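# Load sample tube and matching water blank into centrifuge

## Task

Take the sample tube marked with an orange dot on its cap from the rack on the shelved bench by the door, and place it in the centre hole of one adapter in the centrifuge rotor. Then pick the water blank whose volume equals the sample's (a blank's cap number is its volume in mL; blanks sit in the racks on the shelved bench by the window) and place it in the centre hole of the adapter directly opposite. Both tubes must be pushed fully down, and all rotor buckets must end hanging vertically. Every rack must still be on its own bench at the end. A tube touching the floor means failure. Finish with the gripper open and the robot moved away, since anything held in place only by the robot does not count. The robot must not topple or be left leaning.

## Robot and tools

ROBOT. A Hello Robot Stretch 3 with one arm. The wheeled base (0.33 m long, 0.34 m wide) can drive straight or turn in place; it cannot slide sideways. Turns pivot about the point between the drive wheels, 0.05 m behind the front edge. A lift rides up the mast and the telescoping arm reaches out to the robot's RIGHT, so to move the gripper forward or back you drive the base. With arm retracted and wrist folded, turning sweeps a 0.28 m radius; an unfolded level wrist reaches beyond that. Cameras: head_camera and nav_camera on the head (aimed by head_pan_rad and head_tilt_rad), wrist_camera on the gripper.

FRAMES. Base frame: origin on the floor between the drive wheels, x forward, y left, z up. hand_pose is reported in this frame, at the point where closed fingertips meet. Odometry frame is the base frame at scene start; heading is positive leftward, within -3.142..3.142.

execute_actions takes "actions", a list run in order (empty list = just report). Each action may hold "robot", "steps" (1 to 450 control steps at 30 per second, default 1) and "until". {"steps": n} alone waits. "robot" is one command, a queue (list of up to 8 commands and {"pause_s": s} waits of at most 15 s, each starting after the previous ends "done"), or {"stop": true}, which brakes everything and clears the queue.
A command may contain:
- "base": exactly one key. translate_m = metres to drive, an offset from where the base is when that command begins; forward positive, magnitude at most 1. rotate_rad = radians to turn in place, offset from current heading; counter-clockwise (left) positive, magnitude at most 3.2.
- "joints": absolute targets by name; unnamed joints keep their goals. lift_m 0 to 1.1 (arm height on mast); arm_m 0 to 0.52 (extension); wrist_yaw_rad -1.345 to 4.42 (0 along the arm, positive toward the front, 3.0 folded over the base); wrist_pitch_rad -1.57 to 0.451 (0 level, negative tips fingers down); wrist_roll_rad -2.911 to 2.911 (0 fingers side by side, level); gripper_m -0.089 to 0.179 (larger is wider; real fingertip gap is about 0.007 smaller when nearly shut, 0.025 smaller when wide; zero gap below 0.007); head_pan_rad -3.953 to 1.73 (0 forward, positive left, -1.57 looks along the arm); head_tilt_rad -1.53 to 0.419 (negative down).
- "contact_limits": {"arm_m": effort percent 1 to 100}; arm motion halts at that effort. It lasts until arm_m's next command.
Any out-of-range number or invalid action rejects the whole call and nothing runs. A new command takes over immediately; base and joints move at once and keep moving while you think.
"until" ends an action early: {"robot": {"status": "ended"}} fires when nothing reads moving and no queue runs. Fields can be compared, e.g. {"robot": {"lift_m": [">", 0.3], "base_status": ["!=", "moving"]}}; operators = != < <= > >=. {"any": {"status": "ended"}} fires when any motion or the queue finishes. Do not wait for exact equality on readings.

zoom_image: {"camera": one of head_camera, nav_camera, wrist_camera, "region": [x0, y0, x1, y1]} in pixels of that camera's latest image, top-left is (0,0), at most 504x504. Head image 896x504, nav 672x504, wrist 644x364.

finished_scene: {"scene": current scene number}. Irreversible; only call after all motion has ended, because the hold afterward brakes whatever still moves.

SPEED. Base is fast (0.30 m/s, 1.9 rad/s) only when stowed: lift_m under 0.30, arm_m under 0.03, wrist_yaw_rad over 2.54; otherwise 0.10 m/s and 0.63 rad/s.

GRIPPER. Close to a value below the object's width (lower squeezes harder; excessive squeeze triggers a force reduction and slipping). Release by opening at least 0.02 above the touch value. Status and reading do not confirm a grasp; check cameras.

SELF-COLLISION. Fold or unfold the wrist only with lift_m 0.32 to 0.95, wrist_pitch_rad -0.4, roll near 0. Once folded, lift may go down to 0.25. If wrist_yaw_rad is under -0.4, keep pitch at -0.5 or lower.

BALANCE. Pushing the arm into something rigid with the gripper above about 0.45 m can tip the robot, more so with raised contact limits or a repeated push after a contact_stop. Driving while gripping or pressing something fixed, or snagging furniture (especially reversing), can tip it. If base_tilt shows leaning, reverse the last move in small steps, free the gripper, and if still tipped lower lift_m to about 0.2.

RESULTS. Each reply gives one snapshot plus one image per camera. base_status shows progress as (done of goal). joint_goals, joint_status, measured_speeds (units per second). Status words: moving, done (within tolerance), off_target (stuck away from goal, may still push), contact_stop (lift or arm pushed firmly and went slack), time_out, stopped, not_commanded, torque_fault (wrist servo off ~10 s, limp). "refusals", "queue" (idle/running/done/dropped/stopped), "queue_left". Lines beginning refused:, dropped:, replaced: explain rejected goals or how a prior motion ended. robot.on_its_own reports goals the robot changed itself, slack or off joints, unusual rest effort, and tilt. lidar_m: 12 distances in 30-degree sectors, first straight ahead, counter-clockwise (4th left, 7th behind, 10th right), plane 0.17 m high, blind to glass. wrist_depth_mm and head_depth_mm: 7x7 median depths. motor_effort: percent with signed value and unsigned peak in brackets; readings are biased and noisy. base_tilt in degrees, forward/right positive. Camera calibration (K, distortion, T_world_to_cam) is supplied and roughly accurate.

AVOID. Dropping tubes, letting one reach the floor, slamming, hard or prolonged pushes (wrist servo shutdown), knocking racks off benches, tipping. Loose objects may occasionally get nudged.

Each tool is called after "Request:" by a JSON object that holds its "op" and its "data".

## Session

Request:
{"op": "execute_actions", "data": {"actions": [{"robot":{"joints":{"head_tilt_rad":-0.3}},"steps":60,"until":{"robot":{"status":"ended"}}}]}}

Scene clock: 0.77 s.
robot.base_odometry: x=+0.000 y=+0.000 heading=+0.000 (m, m, rad; robot's odometry frame)
robot.turned_by_wheels: +0.000 (rad since the last result)
robot.turned_by_imu: +0.000 (rad since the last result)
robot.base_tilt: forward=-1.3 right=+0.6 (deg)
robot.lidar_m: 1.37 1.37 1.59 1.89 2.25 2.06 1.10 1.09 1.27 1.70 1.78 2.27
robot.head_depth_mm: 1860 1985 2116 2295 2395 1971 1559 / 1838 1924 2084 2224 2369 1943 1548 / 1487 1913 2022 1521 1648 1806 1542 / 1458 1622 1644 1471 1558 1691 1536 / 1424 1826 1600 1421 1521 1629 1527 / 1381 1782 1841 1401 1481 1592 1530 / 1365 1742 1806 1364 1449 1550 1513
robot.base_status: not_commanded
robot.joint_positions: lift_m=+0.592 arm_m=+0.000 wrist_yaw_rad=+2.848 wrist_pitch_rad=-0.415 wrist_roll_rad=-0.011 gripper_m=+0.037 head_pan_rad=-0.006 head_tilt_rad=-0.296
robot.joint_goals: lift_m=+0.592 arm_m=+0.000 wrist_yaw_rad=+2.848 wrist_pitch_rad=-0.415 wrist_roll_rad=-0.011 gripper_m=+0.037 head_pan_rad=-0.006 head_tilt_rad=-0.300
robot.joint_status: lift_m=not_commanded arm_m=not_commanded wrist_yaw_rad=not_commanded wrist_pitch_rad=not_commanded wrist_roll_rad=not_commanded gripper_m=not_commanded head_pan_rad=not_commanded head_tilt_rad=done
robot.measured_speeds: translate_m=+0.000 rotate_rad=+0.000 lift_m=+0.000 arm_m=+0.000 wrist_yaw_rad=+0.000 wrist_pitch_rad=+0.000 wrist_roll_rad=+0.000 head_pan_rad=+0.000 head_tilt_rad=+0.000
robot: refusals=0 queue=done queue_left=0
robot.motor_effort: left_wheel=+0(0) right_wheel=+0(0) lift_m=+23(23) arm_m=+0(0) wrist_yaw_rad=+0(0) wrist_pitch_rad=+4(5) wrist_roll_rad=+0(0) gripper_m=+0(0) head_pan_rad=+0(1) head_tilt_rad=-1(15) (%)
robot.hand_pose: x=+0.0437 y=+0.0702 z=+0.6056 quat_wxyz=(+0.245, +0.702, +0.045, +0.667) (m; robot's base frame)
robot.wrist_depth_mm: - - - - - - - / - - - - - - - / - - - - - - - / - - - - - - - / - - - - - - - / 936 - 964 929 - 918 926 / 808 - 776 795 771 786 786
pictures: head_camera (sideways: a quarter turn clockwise sets it upright), nav_camera (sideways: a quarter turn counterclockwise sets it upright), wrist_camera
camera_calibration (this result's frames):
head_camera: T_world_to_cam=[[-0.315272, -0.0484182, -0.947766, 1.25411], [-0.0345105, 0.998622, -0.0395365, 0.0573972], [0.948374, 0.0202431, -0.316508, 0.36715], [0, 0, 0, 1]] pos_world=[0.0491705, -0.00402867, 1.30708]
nav_camera: T_world_to_cam=[[0.287945, 0.00138224, 0.957646, -1.21095], [0.0151151, -0.999881, -0.00310161, 0.0516839], [0.957528, 0.015368, -0.287931, 0.328835], [0, 0, 0, 1]] pos_world=[0.0330369, 0.048298, 1.25451]
wrist_camera: T_world_to_cam=[[0.972142, -0.234175, -0.0100597, -0.0104101], [-0.133313, -0.517107, -0.845475, 0.587934], [0.192787, 0.823263, -0.53392, 0.423875], [0, 0, 0, 1]] pos_world=[0.00678132, -0.047374, 0.723295]
Images, in order (width x height): head_camera 896x504, nav_camera 672x504, wrist_camera 644x364.

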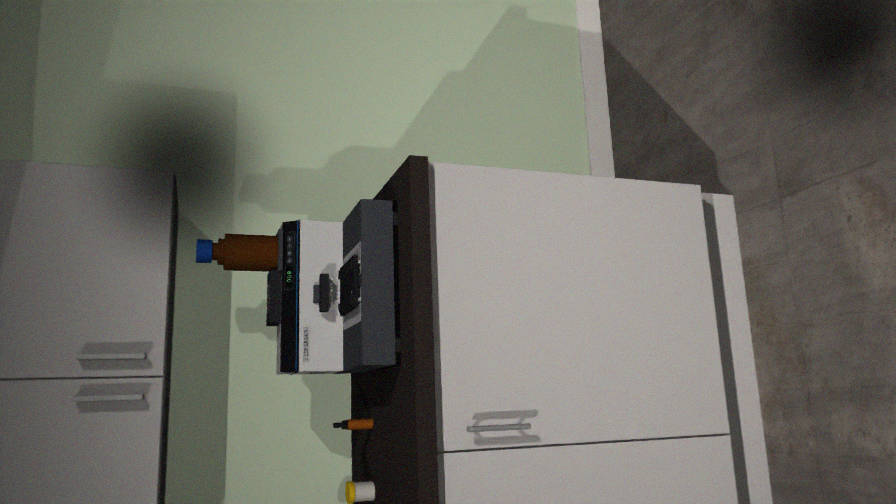

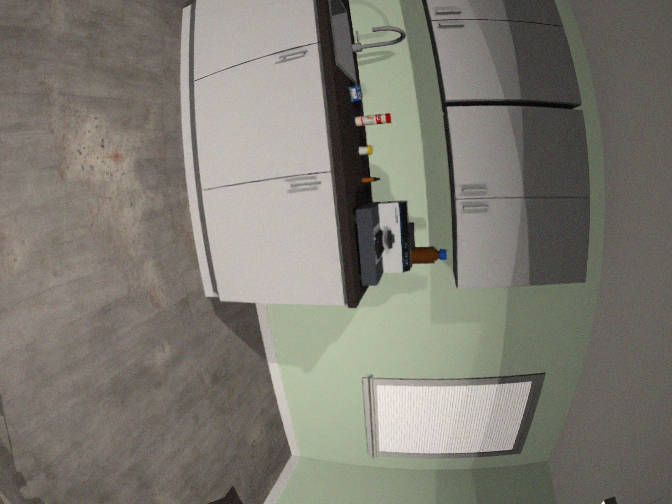

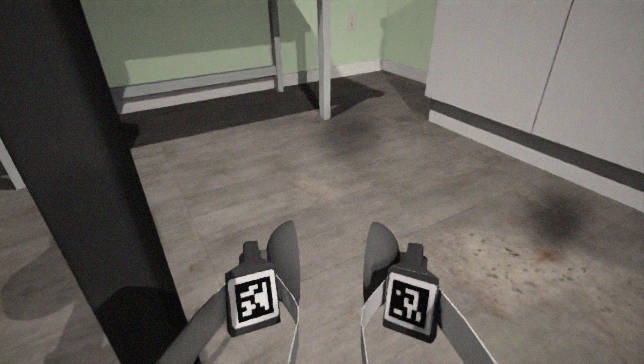

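Request:
{"op": "execute_actions", "data": {"actions": [{"robot":{"joints":{"head_pan_rad":1.6,"head_tilt_rad":-0.4}},"steps":200,"until":{"robot":{"status":"ended"}}}]}}

Request:
{"op": "execute_actions", "data": {"actions": [{"robot":{"joints":{"head_pan_rad":-3.2}},"steps":200,"until":{"robot":{"status":"ended"}}}]}}

Request:
{"op": "execute_actions", "data": {"actions": [{"robot":{"joints":{"head_pan_rad":-1.7}},"steps":200,"until":{"robot":{"status":"ended"}}}]}}

Scene clock: 6.87 s.
robot.base_odometry: x=+0.000 y=+0.000 heading=+0.000 (m, m, rad; robot's odometry frame)
robot.turned_by_wheels: +0.000 (rad since the last result)
robot.turned_by_imu: +0.001 (rad since the last result)
robot.base_tilt: forward=-1.2 right=+0.8 (deg)
robot.lidar_m: 1.38 1.38 1.59 1.89 2.25 2.05 1.09 1.10 1.27 1.70 1.78 2.28
robot.head_depth_mm: 2198 2396 2506 2716 2148 1758 1422 / 2155 2329 1945 2703 2235 1738 1426 / 2115 2311 2121 2714 2226 1737 1418 / 2077 2229 2113 2655 2210 1719 1412 / 2065 2169 2059 2556 2202 1727 1403 / 2001 2148 2046 2508 2193 1696 1402 / 1985 2117 1712 2456 2173 1696 1414
robot.base_status: not_commanded
robot.joint_positions: lift_m=+0.592 arm_m=+0.000 wrist_yaw_rad=+2.848 wrist_pitch_rad=-0.415 wrist_roll_rad=-0.011 gripper_m=+0.037 head_pan_rad=+1.593 head_tilt_rad=-0.395
robot.joint_goals: lift_m=+0.592 arm_m=+0.000 wrist_yaw_rad=+2.848 wrist_pitch_rad=-0.415 wrist_roll_rad=-0.011 gripper_m=+0.037 head_pan_rad=+1.600 head_tilt_rad=-0.400
robot.joint_status: lift_m=not_commanded arm_m=not_commanded wrist_yaw_rad=not_commanded wrist_pitch_rad=not_commanded wrist_roll_rad=not_commanded gripper_m=not_commanded head_pan_rad=done head_tilt_rad=done
robot.measured_speeds: translate_m=+0.000 rotate_rad=+0.000 lift_m=+0.000 arm_m=+0.000 wrist_yaw_rad=+0.000 wrist_pitch_rad=+0.000 wrist_roll_rad=+0.000 head_pan_rad=+0.000 head_tilt_rad=+0.000
robot: refusals=0 queue=done queue_left=0
robot.motor_effort: left_wheel=+0(0) right_wheel=+0(0) lift_m=+23(23) arm_m=-1(0) wrist_yaw_rad=+0(0) wrist_pitch_rad=+4(5) wrist_roll_rad=+0(0) gripper_m=+0(0) head_pan_rad=+3(35) head_tilt_rad=-2(8) (%)
robot.hand_pose: x=+0.0437 y=+0.0702 z=+0.6056 quat_wxyz=(+0.245, +0.702, +0.045, +0.667) (m; robot's base frame)
robot.wrist_depth_mm: - - - - - - - / - - - - - - - / - - - - - - - / - - - - - - - / - - - - - - - / 949 - 958 920 - 920 899 / 809 - 777 792 775 791 782
pictures: head_camera (sideways: a quarter turn clockwise sets it upright), nav_camera (sideways: a quarter turn counterclockwise sets it upright), wrist_camera
camera_calibration (this result's frames):
head_camera: T_world_to_cam=[[0.0593578, -0.405824, -0.912022, 1.20517], [-0.997161, -0.0665077, -0.035305, 0.0577557], [-0.0463289, 0.911528, -0.40862, 0.493091], [0, 0, 0, 1]] pos_world=[0.00889972, 0.0434626, 1.30267]
nav_camera: T_world_to_cam=[[-0.0115905, 0.380949, 0.924523, -1.16588], [0.99906, 0.0430401, -0.00520969, 0.0484257], [-0.0417762, 0.923594, -0.38109, 0.456171], [0, 0, 0, 1]] pos_world=[-0.0428363, 0.0207415, 1.25198]
wrist_camera: T_world_to_cam=[[0.972142, -0.234175, -0.0100598, -0.01041], [-0.133313, -0.517107, -0.845475, 0.587934], [0.192787, 0.823263, -0.53392, 0.423875], [0, 0, 0, 1]] pos_world=[0.00678135, -0.047374, 0.723295]
Images, in order (width x height): head_camera 896x504, nav_camera 672x504, wrist_camera 644x364.

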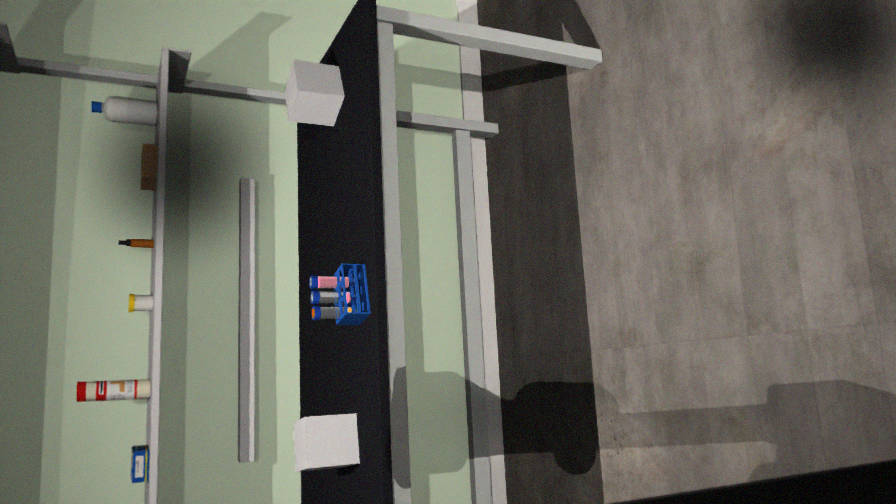

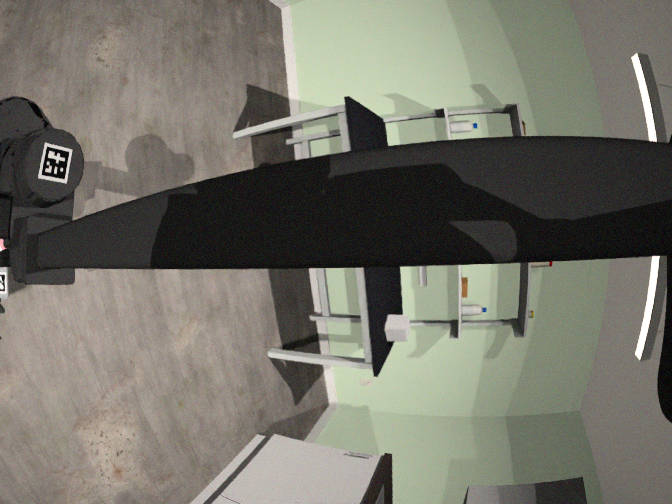

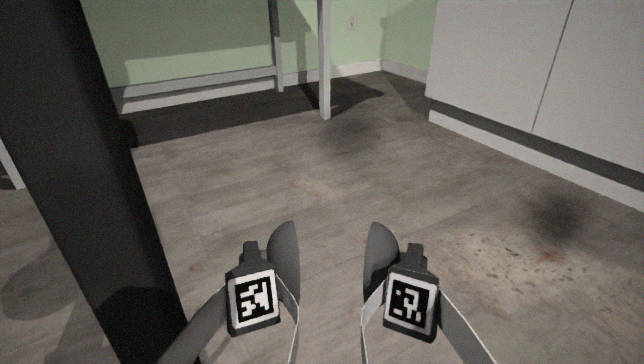

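Scene clock: 9.73 s.
robot.base_odometry: x=+0.000 y=+0.000 heading=+0.000 (m, m, rad; robot's odometry frame)
robot.turned_by_wheels: +0.000 (rad since the last result)
robot.turned_by_imu: +0.000 (rad since the last result)
robot.base_tilt: forward=-1.1 right=+0.8 (deg)
robot.lidar_m: 1.37 1.37 1.59 1.89 2.24 2.05 1.09 1.10 1.27 1.70 1.78 2.28
robot.head_depth_mm: 1726 1842 2058 2226 2262 1741 1424 / 1682 1838 1981 2153 2227 1743 1415 / 1650 1777 1921 2113 2219 1737 1414 / 1612 1740 1889 2053 2170 1713 1412 / 1574 1682 1833 1975 2112 1711 1403 / 1534 1640 1778 1868 1308 1386 1388 / 1484 1518 1605 1205 1235 1349 1386
robot.base_status: not_commanded
robot.joint_positions: lift_m=+0.592 arm_m=+0.000 wrist_yaw_rad=+2.848 wrist_pitch_rad=-0.415 wrist_roll_rad=-0.011 gripper_m=+0.037 head_pan_rad=-3.193 head_tilt_rad=-0.395
robot.joint_goals: lift_m=+0.592 arm_m=+0.000 wrist_yaw_rad=+2.848 wrist_pitch_rad=-0.415 wrist_roll_rad=-0.011 gripper_m=+0.037 head_pan_rad=-3.200 head_tilt_rad=-0.400
robot.joint_status: lift_m=not_commanded arm_m=not_commanded wrist_yaw_rad=not_commanded wrist_pitch_rad=not_commanded wrist_roll_rad=not_commanded gripper_m=not_commanded head_pan_rad=done head_tilt_rad=done
robot.measured_speeds: translate_m=+0.000 rotate_rad=+0.000 lift_m=+0.000 arm_m=+0.000 wrist_yaw_rad=+0.000 wrist_pitch_rad=+0.000 wrist_roll_rad=+0.000 head_pan_rad=+0.000 head_tilt_rad=+0.000
robot: refusals=0 queue=done queue_left=0
robot.motor_effort: left_wheel=+0(0) right_wheel=+0(0) lift_m=+23(24) arm_m=+0(0) wrist_yaw_rad=+0(0) wrist_pitch_rad=+5(4) wrist_roll_rad=+0(0) gripper_m=+0(0) head_pan_rad=-4(37) head_tilt_rad=-2(2) (%)
robot.hand_pose: x=+0.0437 y=+0.0702 z=+0.6056 quat_wxyz=(+0.245, +0.702, +0.045, +0.667) (m; robot's base frame)
robot.wrist_depth_mm: - - - - - - - / - - - - - - - / - - - - - - - / - - - - - - - / - - - - - - - / 946 - 973 914 - 918 913 / 808 - 782 803 762 788 775
pictures: head_camera (sideways: a quarter turn clockwise sets it upright), nav_camera (sideways: a quarter turn counterclockwise sets it upright), wrist_camera
camera_calibration (this result's frames):
head_camera: T_world_to_cam=[[0.409248, 0.0295314, -0.911945, 1.20294], [-0.00653929, -0.999355, -0.0352966, 0.051702], [-0.9124, 0.0204085, -0.408791, 0.498596], [0, 0, 0, 1]] pos_world=[-0.0370419, 0.00596861, 1.30266]
nav_camera: T_world_to_cam=[[-0.380951, 0.0162903, 0.924452, -1.16354], [0.0300905, 0.999534, -0.00521364, 0.0543416], [-0.924106, 0.025831, -0.381263, 0.461778], [0, 0, 0, 1]] pos_world=[-0.0181531, -0.0472901, 1.25198]
wrist_camera: T_world_to_cam=[[0.972142, -0.234175, -0.0100598, -0.01041], [-0.133313, -0.517107, -0.845475, 0.587934], [0.192787, 0.823263, -0.53392, 0.423875], [0, 0, 0, 1]] pos_world=[0.00678133, -0.047374, 0.723295]
Images, in order (width x height): head_camera 896x504, nav_camera 672x504, wrist_camera 644x364.

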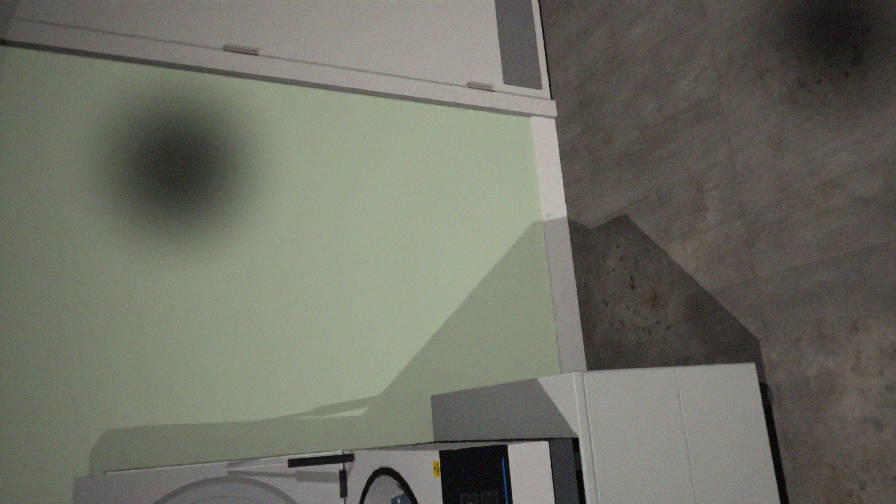

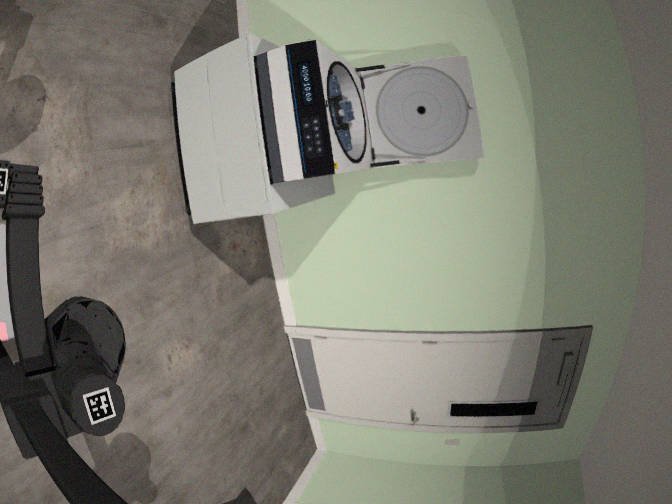

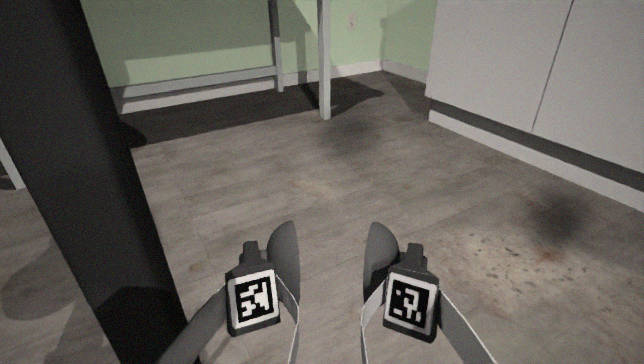

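Scene clock: 11.07 s.
robot.base_odometry: x=+0.000 y=+0.000 heading=+0.000 (m, m, rad; robot's odometry frame)
robot.turned_by_wheels: +0.000 (rad since the last result)
robot.turned_by_imu: +0.000 (rad since the last result)
robot.base_tilt: forward=-1.1 right=+0.6 (deg)
robot.lidar_m: 1.37 1.37 1.59 1.90 2.25 2.06 1.10 1.09 1.27 1.70 1.78 2.29
robot.head_depth_mm: 2457 2654 2816 2867 2255 1749 1424 / 2365 2565 2806 2997 2218 1747 1428 / 2285 2479 2659 2772 2132 1721 1410 / 2197 2379 2097 2763 2204 1725 1408 / 2148 2320 2051 2651 2208 1725 1409 / 2081 2233 2028 2466 2198 1700 1406 / 2008 2150 2009 2009 2095 1704 1396
robot.base_status: not_commanded
robot.joint_positions: lift_m=+0.592 arm_m=+0.000 wrist_yaw_rad=+2.848 wrist_pitch_rad=-0.415 wrist_roll_rad=-0.011 gripper_m=+0.037 head_pan_rad=-1.707 head_tilt_rad=-0.395
robot.joint_goals: lift_m=+0.592 arm_m=+0.000 wrist_yaw_rad=+2.848 wrist_pitch_rad=-0.415 wrist_roll_rad=-0.011 gripper_m=+0.037 head_pan_rad=-1.700 head_tilt_rad=-0.400
robot.joint_status: lift_m=not_commanded arm_m=not_commanded wrist_yaw_rad=not_commanded wrist_pitch_rad=not_commanded wrist_roll_rad=not_commanded gripper_m=not_commanded head_pan_rad=done head_tilt_rad=done
robot.measured_speeds: translate_m=+0.000 rotate_rad=+0.000 lift_m=+0.000 arm_m=+0.000 wrist_yaw_rad=+0.000 wrist_pitch_rad=+0.000 wrist_roll_rad=+0.000 head_pan_rad=+0.000 head_tilt_rad=+0.000
robot: refusals=0 queue=done queue_left=0
robot.motor_effort: left_wheel=+0(0) right_wheel=+0(0) lift_m=+23(23) arm_m=-1(1) wrist_yaw_rad=+0(0) wrist_pitch_rad=+4(4) wrist_roll_rad=+0(0) gripper_m=-1(0) head_pan_rad=+3(35) head_tilt_rad=-1(2) (%)
robot.hand_pose: x=+0.0437 y=+0.0702 z=+0.6056 quat_wxyz=(+0.245, +0.702, +0.045, +0.667) (m; robot's base frame)
robot.wrist_depth_mm: - - - - - - - / - - - - - - - / - - - - - - - / - - - - - - - / - - - - - - - / 943 - 974 938 - 912 916 / 820 - 772 791 769 791 786
pictures: head_camera (sideways: a quarter turn clockwise sets it upright), nav_camera (sideways: a quarter turn counterclockwise sets it upright), wrist_camera
camera_calibration (this result's frames):
head_camera: T_world_to_cam=[[0.00542671, 0.410276, -0.911945, 1.2054], [0.995168, -0.091619, -0.0352966, 0.0455915], [-0.0980328, -0.907348, -0.408791, 0.493628], [0, 0, 0, 1]] pos_world=[-0.0035208, -0.042477, 1.30266]
nav_camera: T_world_to_cam=[[-0.0486723, -0.378179, 0.924452, -1.16556], [-0.99334, 0.1151, -0.00521364, 0.0605846], [-0.104433, -0.918549, -0.381263, 0.456778], [0, 0, 0, 1]] pos_world=[0.051153, -0.0281921, 1.25198]
wrist_camera: T_world_to_cam=[[0.972142, -0.234176, -0.0100598, -0.0104101], [-0.133313, -0.517107, -0.845475, 0.587934], [0.192788, 0.823263, -0.53392, 0.423875], [0, 0, 0, 1]] pos_world=[0.00678137, -0.047374, 0.723295]
Images, in order (width x height): head_camera 896x504, nav_camera 672x504, wrist_camera 644x364.

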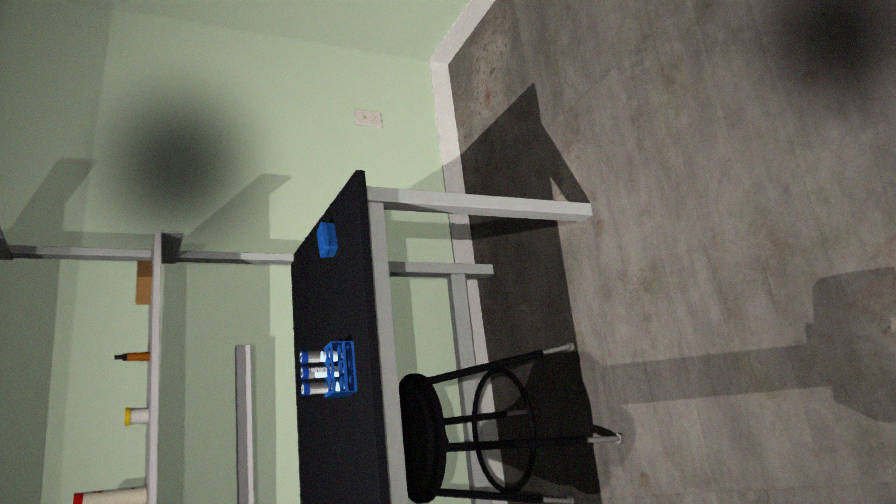

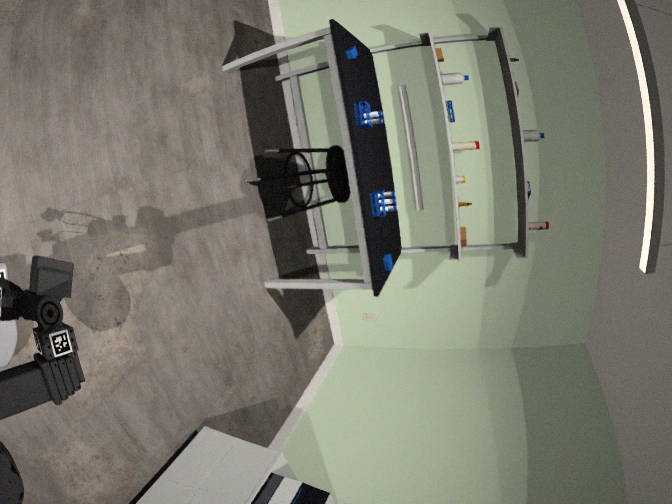

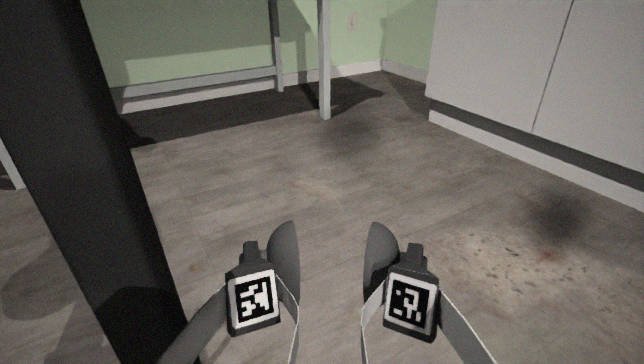

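Request:
{"op": "execute_actions", "data": {"actions": [{"robot":[{"base":{"rotate_rad":1.677},"joints":{"wrist_yaw_rad":0,"lift_m":0.9,"head_pan_rad":-1.57,"head_tilt_rad":-0.75}},{"base":{"translate_m":1.0},"joints":{"lift_m":1.09,"wrist_pitch_rad":-1.57,"wrist_roll_rad":1.57,"gripper_m":0.09}},{"base":{"translate_m":0.32}},{"base":{"rotate_rad":1.726}},{"base":{"translate_m":-0.15}}],"steps":450,"until":{"robot":{"status":"ended"}}},{"steps":450,"until":{"robot":{"status":"ended"}}}]}}

Scene clock: 51.00 s.
robot.base_odometry: x=+0.005 y=+1.351 heading=-2.880 (m, m, rad; robot's odometry frame)
robot.turned_by_wheels: +3.403 (rad since the last result)
robot.turned_by_imu: +3.430 (rad since the last result)
robot.base_tilt: forward=-1.2 right=+0.7 (deg)
robot.lidar_m: 2.14 1.90 2.06 2.98 1.44 1.05 1.02 0.65 0.97 0.94 0.97 0.85
robot.head_depth_mm: - - - - - - 1184 / - - - - - - 1163 / 909 1026 - - - - 1158 / 905 1048 912 765 - - 1179 / 913 1049 910 765 - 564 1170 / 917 1047 907 741 554 542 1175 / 924 1044 911 739 567 552 1175
robot.base_status: done (translate_m -0.1500 of -0.1500)
robot.joint_positions: lift_m=+1.089 arm_m=+0.000 wrist_yaw_rad=+0.001 wrist_pitch_rad=-1.562 wrist_roll_rad=+1.563 gripper_m=+0.090 head_pan_rad=-1.577 head_tilt_rad=-0.741
robot.joint_goals: lift_m=+1.090 arm_m=+0.000 wrist_yaw_rad=+0.000 wrist_pitch_rad=-1.570 wrist_roll_rad=+1.570 gripper_m=+0.090 head_pan_rad=-1.570 head_tilt_rad=-0.750
robot.joint_status: lift_m=done arm_m=not_commanded wrist_yaw_rad=done wrist_pitch_rad=done wrist_roll_rad=done gripper_m=done head_pan_rad=done head_tilt_rad=done
robot.measured_speeds: translate_m=+0.000 rotate_rad=+0.000 lift_m=+0.000 arm_m=+0.000 wrist_yaw_rad=+0.000 wrist_pitch_rad=+0.000 wrist_roll_rad=+0.000 head_pan_rad=+0.000 head_tilt_rad=+0.000
robot: refusals=0 queue=done queue_left=0
robot.motor_effort: left_wheel=-2(6) right_wheel=+3(9) lift_m=+32(32) arm_m=-1(0) wrist_yaw_rad=-1(4) wrist_pitch_rad=-3(5) wrist_roll_rad=+3(2) gripper_m=+0(80) head_pan_rad=+2(19) head_tilt_rad=-3(17) (%)
robot.hand_pose: x=-0.0216 y=-0.1230 z=+0.9717 quat_wxyz=(+0.003, +0.003, -0.710, -0.704) (m; robot's base frame)
robot.wrist_depth_mm: 367 362 - - - - - / 371 369 - - - - - / 380 375 - - - - - / 388 383 400 - - - - / 396 388 - - - - - / 403 368 - - - - - / 315 360 - - - - -
pictures: head_camera (sideways: a quarter turn clockwise sets it upright), nav_camera (sideways: a quarter turn counterclockwise sets it upright), wrist_camera
camera_calibration (this result's frames):
head_camera: T_world_to_cam=[[-0.0462116, 0.692321, -0.720108, 0.955594], [0.998691, 0.04783, -0.0181048, 0.0231761], [0.0219085, -0.720003, -0.693625, 0.86347], [0, 0, 0, 1]] pos_world=[0.00209649, -0.040986, 1.28748]
nav_camera: T_world_to_cam=[[-0.000874151, -0.671886, 0.740654, -0.926192], [-0.999856, -0.0119791, -0.012047, 0.0695166], [0.0169666, -0.740558, -0.671779, 0.834018], [0, 0, 0, 1]] pos_world=[0.0545465, -0.00382466, 1.2471]
wrist_camera: T_world_to_cam=[[-0.0110713, 0.997842, -0.0647159, 0.194948], [0.989107, 0.0204285, 0.145771, -0.0839765], [0.146778, -0.0623971, -0.987199, 1.12148], [0, 0, 0, 1]] pos_world=[-0.0793892, -0.122835, 1.13198]
Images, in order (width x height): head_camera 896x504, nav_camera 672x504, wrist_camera 644x364.

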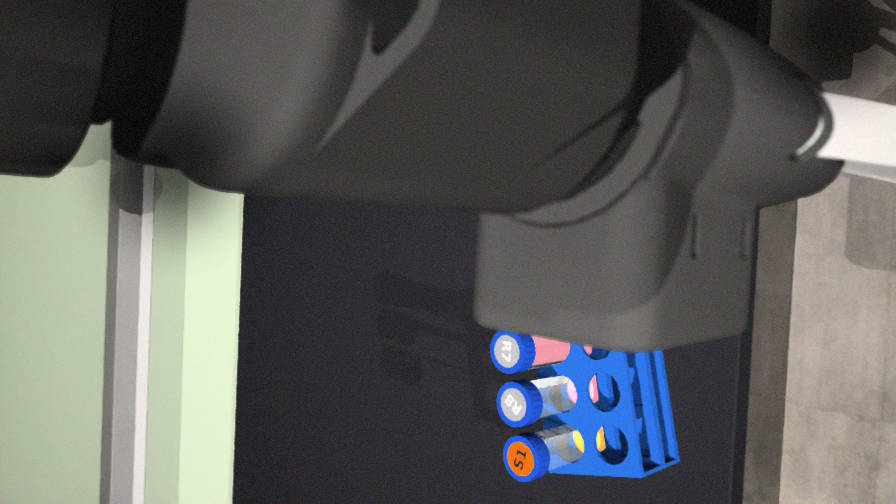

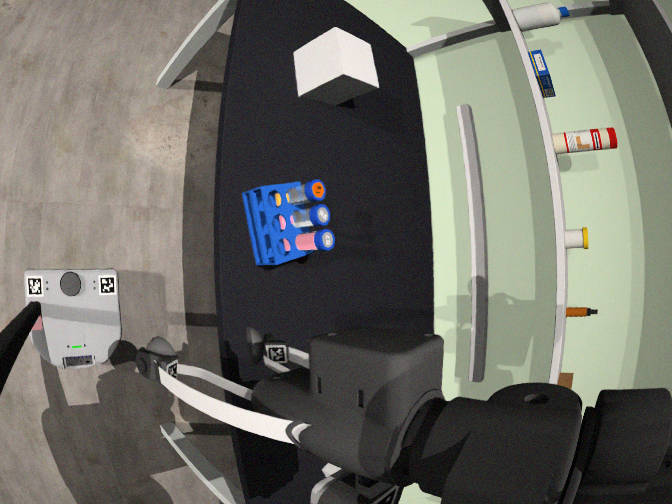

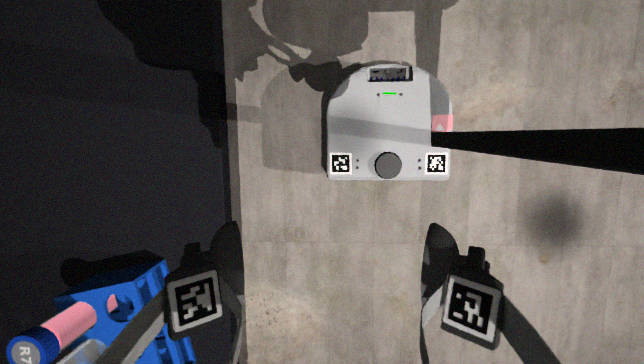

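Request:
{"op": "execute_actions", "data": {"actions": [{"robot":[{"base":{"translate_m":0.185},"joints":{"arm_m":0.253}},{"joints":{"lift_m":1.02}}],"steps":450,"until":{"robot":{"status":"ended"}}}]}}

Scene clock: 58.83 s.
robot.base_odometry: x=-0.174 y=+1.304 heading=-2.880 (m, m, rad; robot's odometry frame)
robot.turned_by_wheels: +0.000 (rad since the last result)
robot.turned_by_imu: +0.001 (rad since the last result)
robot.base_tilt: forward=-1.3 right=+0.8 (deg)
robot.lidar_m: 1.96 1.76 1.80 3.01 1.70 1.25 1.20 0.82 0.97 0.93 0.97 0.68
robot.head_depth_mm: - 1069 863 748 631 546 1177 / - 1074 862 747 546 546 1183 / 917 - - 738 560 534 1174 / 910 1037 887 744 617 544 1177 / 911 1043 909 741 629 554 1176 / 915 1045 910 744 627 552 1169 / 925 1052 909 695 627 553 1170
robot.base_status: done (translate_m +0.1850 of +0.1850)
robot.joint_positions: lift_m=+1.021 arm_m=+0.253 wrist_yaw_rad=+0.000 wrist_pitch_rad=-1.562 wrist_roll_rad=+1.565 gripper_m=+0.090 head_pan_rad=-1.577 head_tilt_rad=-0.741
robot.joint_goals: lift_m=+1.020 arm_m=+0.253 wrist_yaw_rad=+0.000 wrist_pitch_rad=-1.570 wrist_roll_rad=+1.570 gripper_m=+0.090 head_pan_rad=-1.570 head_tilt_rad=-0.750
robot.joint_status: lift_m=done arm_m=done wrist_yaw_rad=done wrist_pitch_rad=done wrist_roll_rad=done gripper_m=done head_pan_rad=done head_tilt_rad=done
robot.measured_speeds: translate_m=+0.000 rotate_rad=+0.000 lift_m=+0.000 arm_m=+0.000 wrist_yaw_rad=+0.000 wrist_pitch_rad=+0.000 wrist_roll_rad=+0.000 head_pan_rad=+0.000 head_tilt_rad=+0.000
robot: refusals=0 queue=done queue_left=0
robot.motor_effort: left_wheel=-1(4) right_wheel=+3(7) lift_m=+11(33) arm_m=+4(4) wrist_yaw_rad=+0(2) wrist_pitch_rad=-3(3) wrist_roll_rad=+2(3) gripper_m=+0(0) head_pan_rad=+3(2) head_tilt_rad=-3(3) (%)
robot.hand_pose: x=-0.0215 y=-0.3754 z=+0.9028 quat_wxyz=(+0.003, +0.002, -0.710, -0.704) (m; robot's base frame)
robot.wrist_depth_mm: 297 293 287 284 279 964 939 / 304 299 293 288 283 283 947 / 308 307 301 176 260 287 - / 315 311 306 239 239 - - / 323 316 311 307 243 - - / 332 326 316 314 308 - - / 338 333 327 321 316 - -
pictures: head_camera (sideways: a quarter turn clockwise sets it upright), nav_camera (sideways: a quarter turn counterclockwise sets it upright), wrist_camera
camera_calibration (this result's frames):
head_camera: T_world_to_cam=[[-0.0462108, 0.692452, -0.719983, 0.955431], [0.998691, 0.0478333, -0.018095, 0.0231633], [0.0219092, -0.719877, -0.693756, 0.863639], [0, 0, 0, 1]] pos_world=[0.00209651, -0.0409834, 1.28747]
nav_camera: T_world_to_cam=[[-0.000874968, -0.67202, 0.740532, -0.926033], [-0.999856, -0.0119769, -0.0120502, 0.0695209], [0.0169673, -0.740436, -0.671913, 0.834192], [0, 0, 0, 1]] pos_world=[0.0545466, -0.00381473, 1.2471]
wrist_camera: T_world_to_cam=[[-0.00874258, 0.99791, -0.0640292, 0.441817], [0.989151, 0.0180204, 0.145793, -0.0697306], [0.146643, -0.0620599, -0.987241, 1.03792], [0, 0, 0, 1]] pos_world=[-0.0793659, -0.375224, 1.06313]
Images, in order (width x height): head_camera 896x504, nav_camera 672x504, wrist_camera 644x364.

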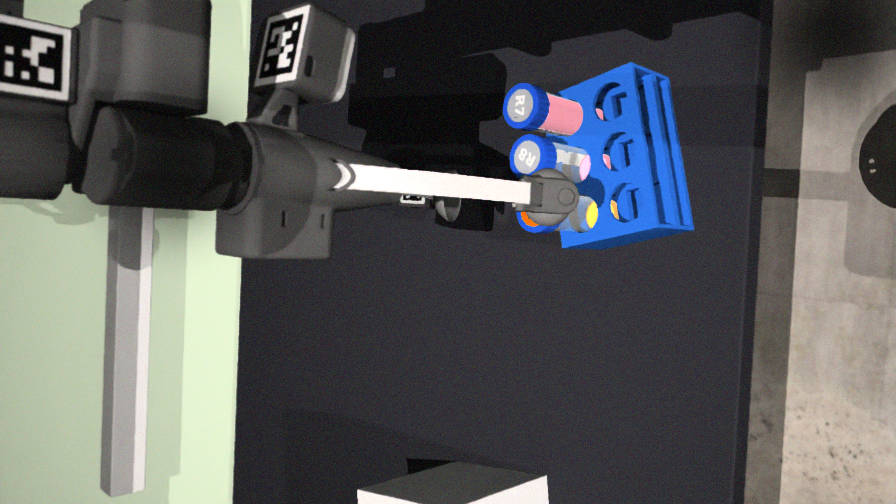

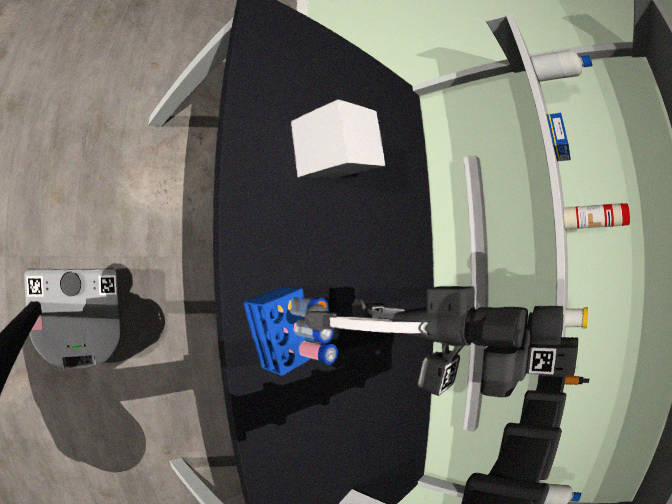

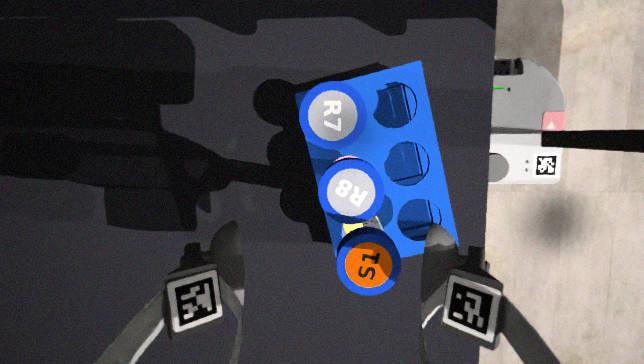

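Request:
{"op": "execute_actions", "data": {"actions": [{"robot":[{"base":{"translate_m":0.009},"joints":{"arm_m":0.238,"wrist_roll_rad":1.3,"gripper_m":0.08}},{"joints":{"lift_m":0.982}}],"steps":450,"until":{"robot":{"status":"ended"}}}]}}

Scene clock: 65.70 s.
robot.base_odometry: x=-0.182 y=+1.301 heading=-2.880 (m, m, rad; robot's odometry frame)
robot.turned_by_wheels: +0.000 (rad since the last result)
robot.turned_by_imu: +0.001 (rad since the last result)
robot.base_tilt: forward=-1.2 right=+0.7 (deg)
robot.lidar_m: 1.95 1.75 1.79 3.29 1.72 1.25 1.21 0.84 0.97 0.93 0.97 0.67
robot.head_depth_mm: - - 921 748 631 547 1182 / - - - 746 546 545 1174 / 886 - - - 533 534 1180 / 907 1052 944 746 627 545 1178 / 911 1048 914 745 628 553 1175 / 917 1042 911 742 627 554 1173 / 924 1051 910 667 626 551 1167
robot.base_status: done (translate_m +0.0090 of +0.0090)
robot.joint_positions: lift_m=+0.983 arm_m=+0.238 wrist_yaw_rad=+0.000 wrist_pitch_rad=-1.563 wrist_roll_rad=+1.307 gripper_m=+0.080 head_pan_rad=-1.577 head_tilt_rad=-0.741
robot.joint_goals: lift_m=+0.982 arm_m=+0.238 wrist_yaw_rad=+0.000 wrist_pitch_rad=-1.570 wrist_roll_rad=+1.300 gripper_m=+0.080 head_pan_rad=-1.570 head_tilt_rad=-0.750
robot.joint_status: lift_m=done arm_m=done wrist_yaw_rad=done wrist_pitch_rad=done wrist_roll_rad=done gripper_m=done head_pan_rad=done head_tilt_rad=done
robot.measured_speeds: translate_m=+0.000 rotate_rad=+0.000 lift_m=+0.000 arm_m=+0.000 wrist_yaw_rad=+0.000 wrist_pitch_rad=+0.000 wrist_roll_rad=+0.000 head_pan_rad=+0.000 head_tilt_rad=+0.000
robot: refusals=0 queue=done queue_left=0
robot.motor_effort: left_wheel=-2(5) right_wheel=+3(10) lift_m=+11(10) arm_m=-5(5) wrist_yaw_rad=+0(1) wrist_pitch_rad=-3(3) wrist_roll_rad=-3(4) gripper_m=+0(48) head_pan_rad=+3(2) head_tilt_rad=-3(3) (%)
robot.hand_pose: x=-0.0216 y=-0.3610 z=+0.8648 quat_wxyz=(+0.094, +0.093, -0.703, -0.698) (m; robot's base frame)
robot.wrist_depth_mm: 260 257 252 248 245 241 910 / 264 261 256 136 192 247 928 / 270 266 262 199 197 251 953 / 276 272 267 142 201 256 982 / 281 278 272 172 206 - - / 288 283 278 148 209 - - / 294 290 286 279 276 - -
pictures: head_camera (sideways: a quarter turn clockwise sets it upright), nav_camera (sideways: a quarter turn counterclockwise sets it upright), wrist_camera
camera_calibration (this result's frames):
head_camera: T_world_to_cam=[[-0.0462107, 0.692452, -0.719983, 0.955431], [0.998691, 0.0478332, -0.018095, 0.0231633], [0.0219092, -0.719877, -0.693756, 0.86364], [0, 0, 0, 1]] pos_world=[0.00209651, -0.0409834, 1.28747]
nav_camera: T_world_to_cam=[[-0.000875049, -0.67202, 0.740532, -0.926033], [-0.999856, -0.0119768, -0.0120502, 0.0695209], [0.0169672, -0.740436, -0.671913, 0.834193], [0, 0, 0, 1]] pos_world=[0.0545466, -0.00381473, 1.2471]
wrist_camera: T_world_to_cam=[[-0.263026, 0.962714, -0.0632409, 0.406159], [0.952151, 0.269598, 0.143967, 0.0272005], [0.155648, -0.0223479, -0.98756, 1.01612], [0, 0, 0, 1]] pos_world=[-0.077226, -0.37564, 1.02525]
Images, in order (width x height): head_camera 896x504, nav_camera 672x504, wrist_camera 644x364.

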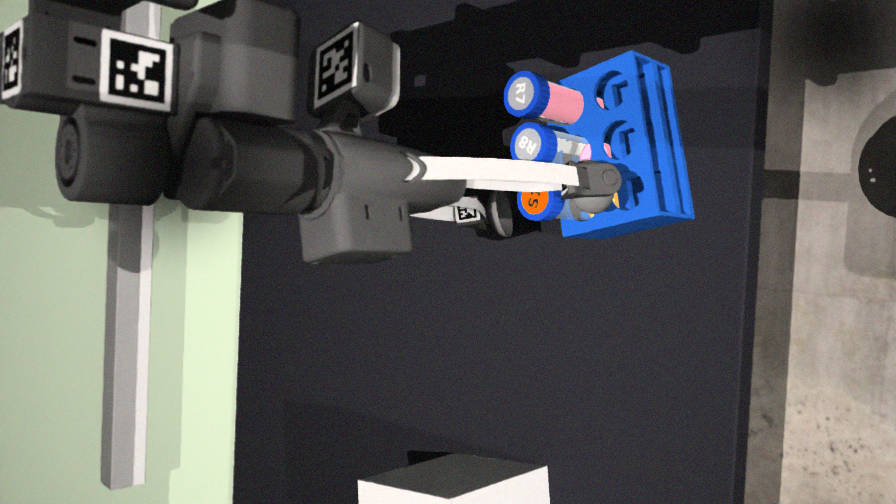

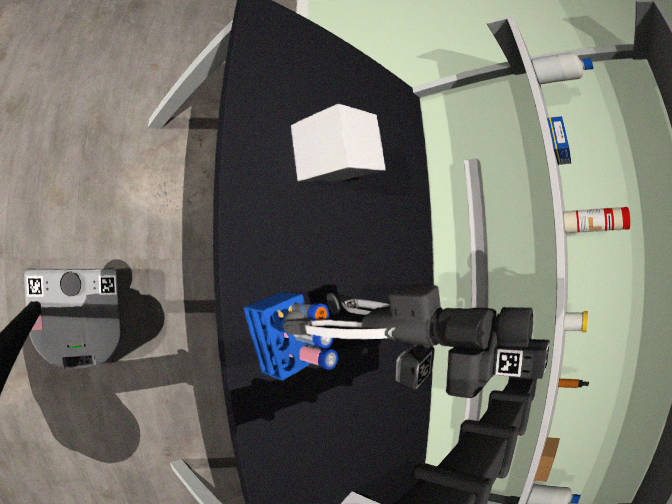

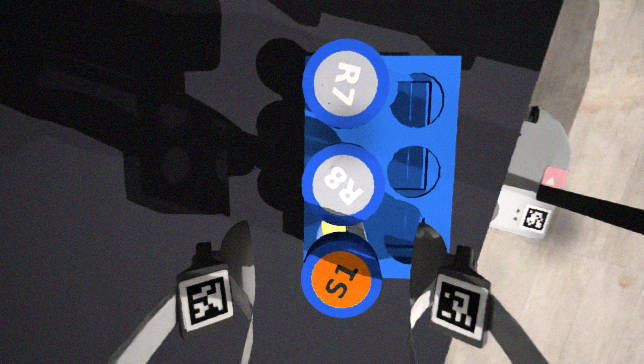

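Aligned. Grasp, lift, and look.

Request:
{"op": "execute_actions", "data": {"actions": [{"robot":[{"joints":{"gripper_m":0.015}},{"pause_s":1},{"joints":{"lift_m":1.09}},{"joints":{"wrist_roll_rad":0.0,"arm_m":0.40}}],"steps":450,"until":{"robot":{"status":"ended"}}}]}}

Request:
{"op": "zoom_image", "data": {"camera": "head_camera", "region": [150,80,450,300]}}

Scene clock: 74.50 s.
robot.base_odometry: x=-0.182 y=+1.301 heading=-2.880 (m, m, rad; robot's odometry frame)
robot.turned_by_wheels: +0.000 (rad since the last result)
robot.turned_by_imu: +0.001 (rad since the last result)
robot.base_tilt: forward=-1.2 right=+0.8 (deg)
robot.lidar_m: 1.95 1.76 1.79 3.29 1.72 1.26 1.21 0.83 0.97 0.93 0.97 0.67
robot.head_depth_mm: 902 1028 922 746 633 545 1184 / 903 1048 920 747 544 545 1176 / - 1054 846 747 570 535 1179 / 901 1047 885 744 629 543 1179 / 910 1048 911 746 629 553 1164 / 913 1049 908 743 625 553 1173 / 922 1048 908 665 624 552 1173
robot.base_status: done (translate_m +0.0090 of +0.0090)
robot.joint_positions: lift_m=+1.089 arm_m=+0.400 wrist_yaw_rad=+0.000 wrist_pitch_rad=-1.564 wrist_roll_rad=+0.006 gripper_m=+0.015 head_pan_rad=-1.577 head_tilt_rad=-0.741
robot.joint_goals: lift_m=+1.090 arm_m=+0.400 wrist_yaw_rad=+0.000 wrist_pitch_rad=-1.570 wrist_roll_rad=+0.000 gripper_m=+0.015 head_pan_rad=-1.570 head_tilt_rad=-0.750
robot.joint_status: lift_m=done arm_m=done wrist_yaw_rad=done wrist_pitch_rad=done wrist_roll_rad=done gripper_m=done head_pan_rad=done head_tilt_rad=done
robot.measured_speeds: translate_m=+0.000 rotate_rad=+0.000 lift_m=+0.000 arm_m=+0.000 wrist_yaw_rad=+0.000 wrist_pitch_rad=+0.000 wrist_roll_rad=+0.000 head_pan_rad=+0.000 head_tilt_rad=+0.000
robot: refusals=0 queue=done queue_left=0
robot.motor_effort: left_wheel=-2(2) right_wheel=+3(3) lift_m=+32(34) arm_m=+4(4) wrist_yaw_rad=+0(1) wrist_pitch_rad=-3(3) wrist_roll_rad=-3(1) gripper_m=-8(83) head_pan_rad=+3(2) head_tilt_rad=-3(3) (%)
robot.hand_pose: x=-0.0216 y=-0.5222 z=+0.9718 quat_wxyz=(+0.500, +0.497, -0.503, -0.500) (m; robot's base frame)
robot.wrist_depth_mm: 362 359 351 350 348 345 338 / 369 364 358 356 353 348 343 / 376 370 365 362 359 349 351 / 379 377 372 370 367 361 359 / 318 384 378 230 370 367 360 / 312 389 387 145 - 374 368 / 398 400 396 382 324 379 377
pictures: head_camera (sideways: a quarter turn clockwise sets it upright), nav_camera (sideways: a quarter turn counterclockwise sets it upright), wrist_camera
camera_calibration (this result's frames):
head_camera: T_world_to_cam=[[-0.0462109, 0.69246, -0.719975, 0.95542], [0.998691, 0.0478337, -0.0180944, 0.0231625], [0.0219095, -0.719869, -0.693764, 0.86365], [0, 0, 0, 1]] pos_world=[0.00209652, -0.0409832, 1.28747]
nav_camera: T_world_to_cam=[[-0.00087486, -0.672029, 0.740524, -0.926023], [-0.999856, -0.011977, -0.0120504, 0.0695211], [0.0169675, -0.740428, -0.671921, 0.834204], [0, 0, 0, 1]] pos_world=[0.0545466, -0.00381409, 1.2471]
wrist_camera: T_world_to_cam=[[-0.998449, 0.00372556, -0.0555521, 0.0439029], [-0.00414021, 0.990028, 0.140808, 0.413926], [0.0555227, 0.14082, -0.988477, 1.20203], [0, 0, 0, 1]] pos_world=[-0.0211917, -0.579232, 1.13234]
Images, in order (width x height): head_camera 896x504, nav_camera 672x504, wrist_camera 644x364.

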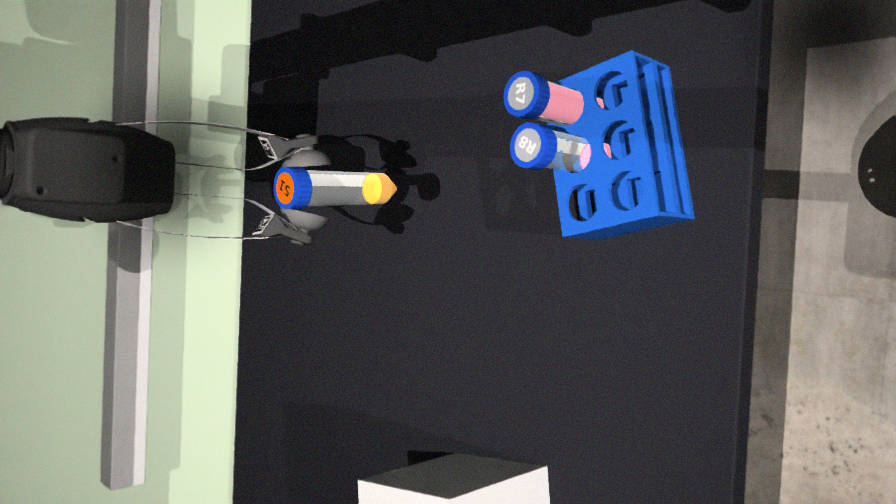

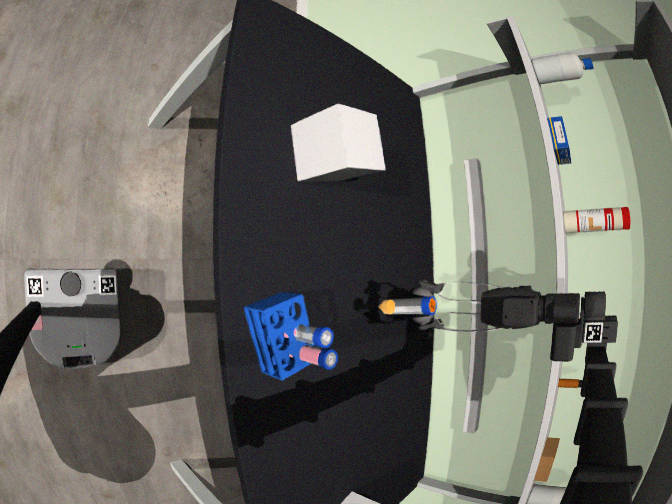

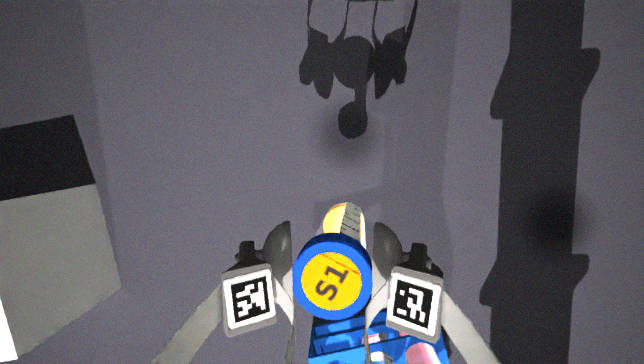

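Region (150, 80, 450, 300) of head_camera's 896x504 image, scaled by 1.680, with more detail than that image has; it fills the top 370 rows of this view, and the rest is white.

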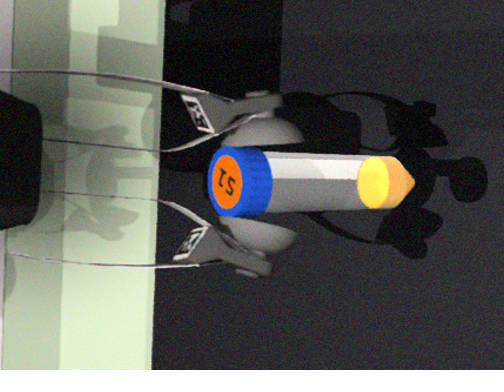

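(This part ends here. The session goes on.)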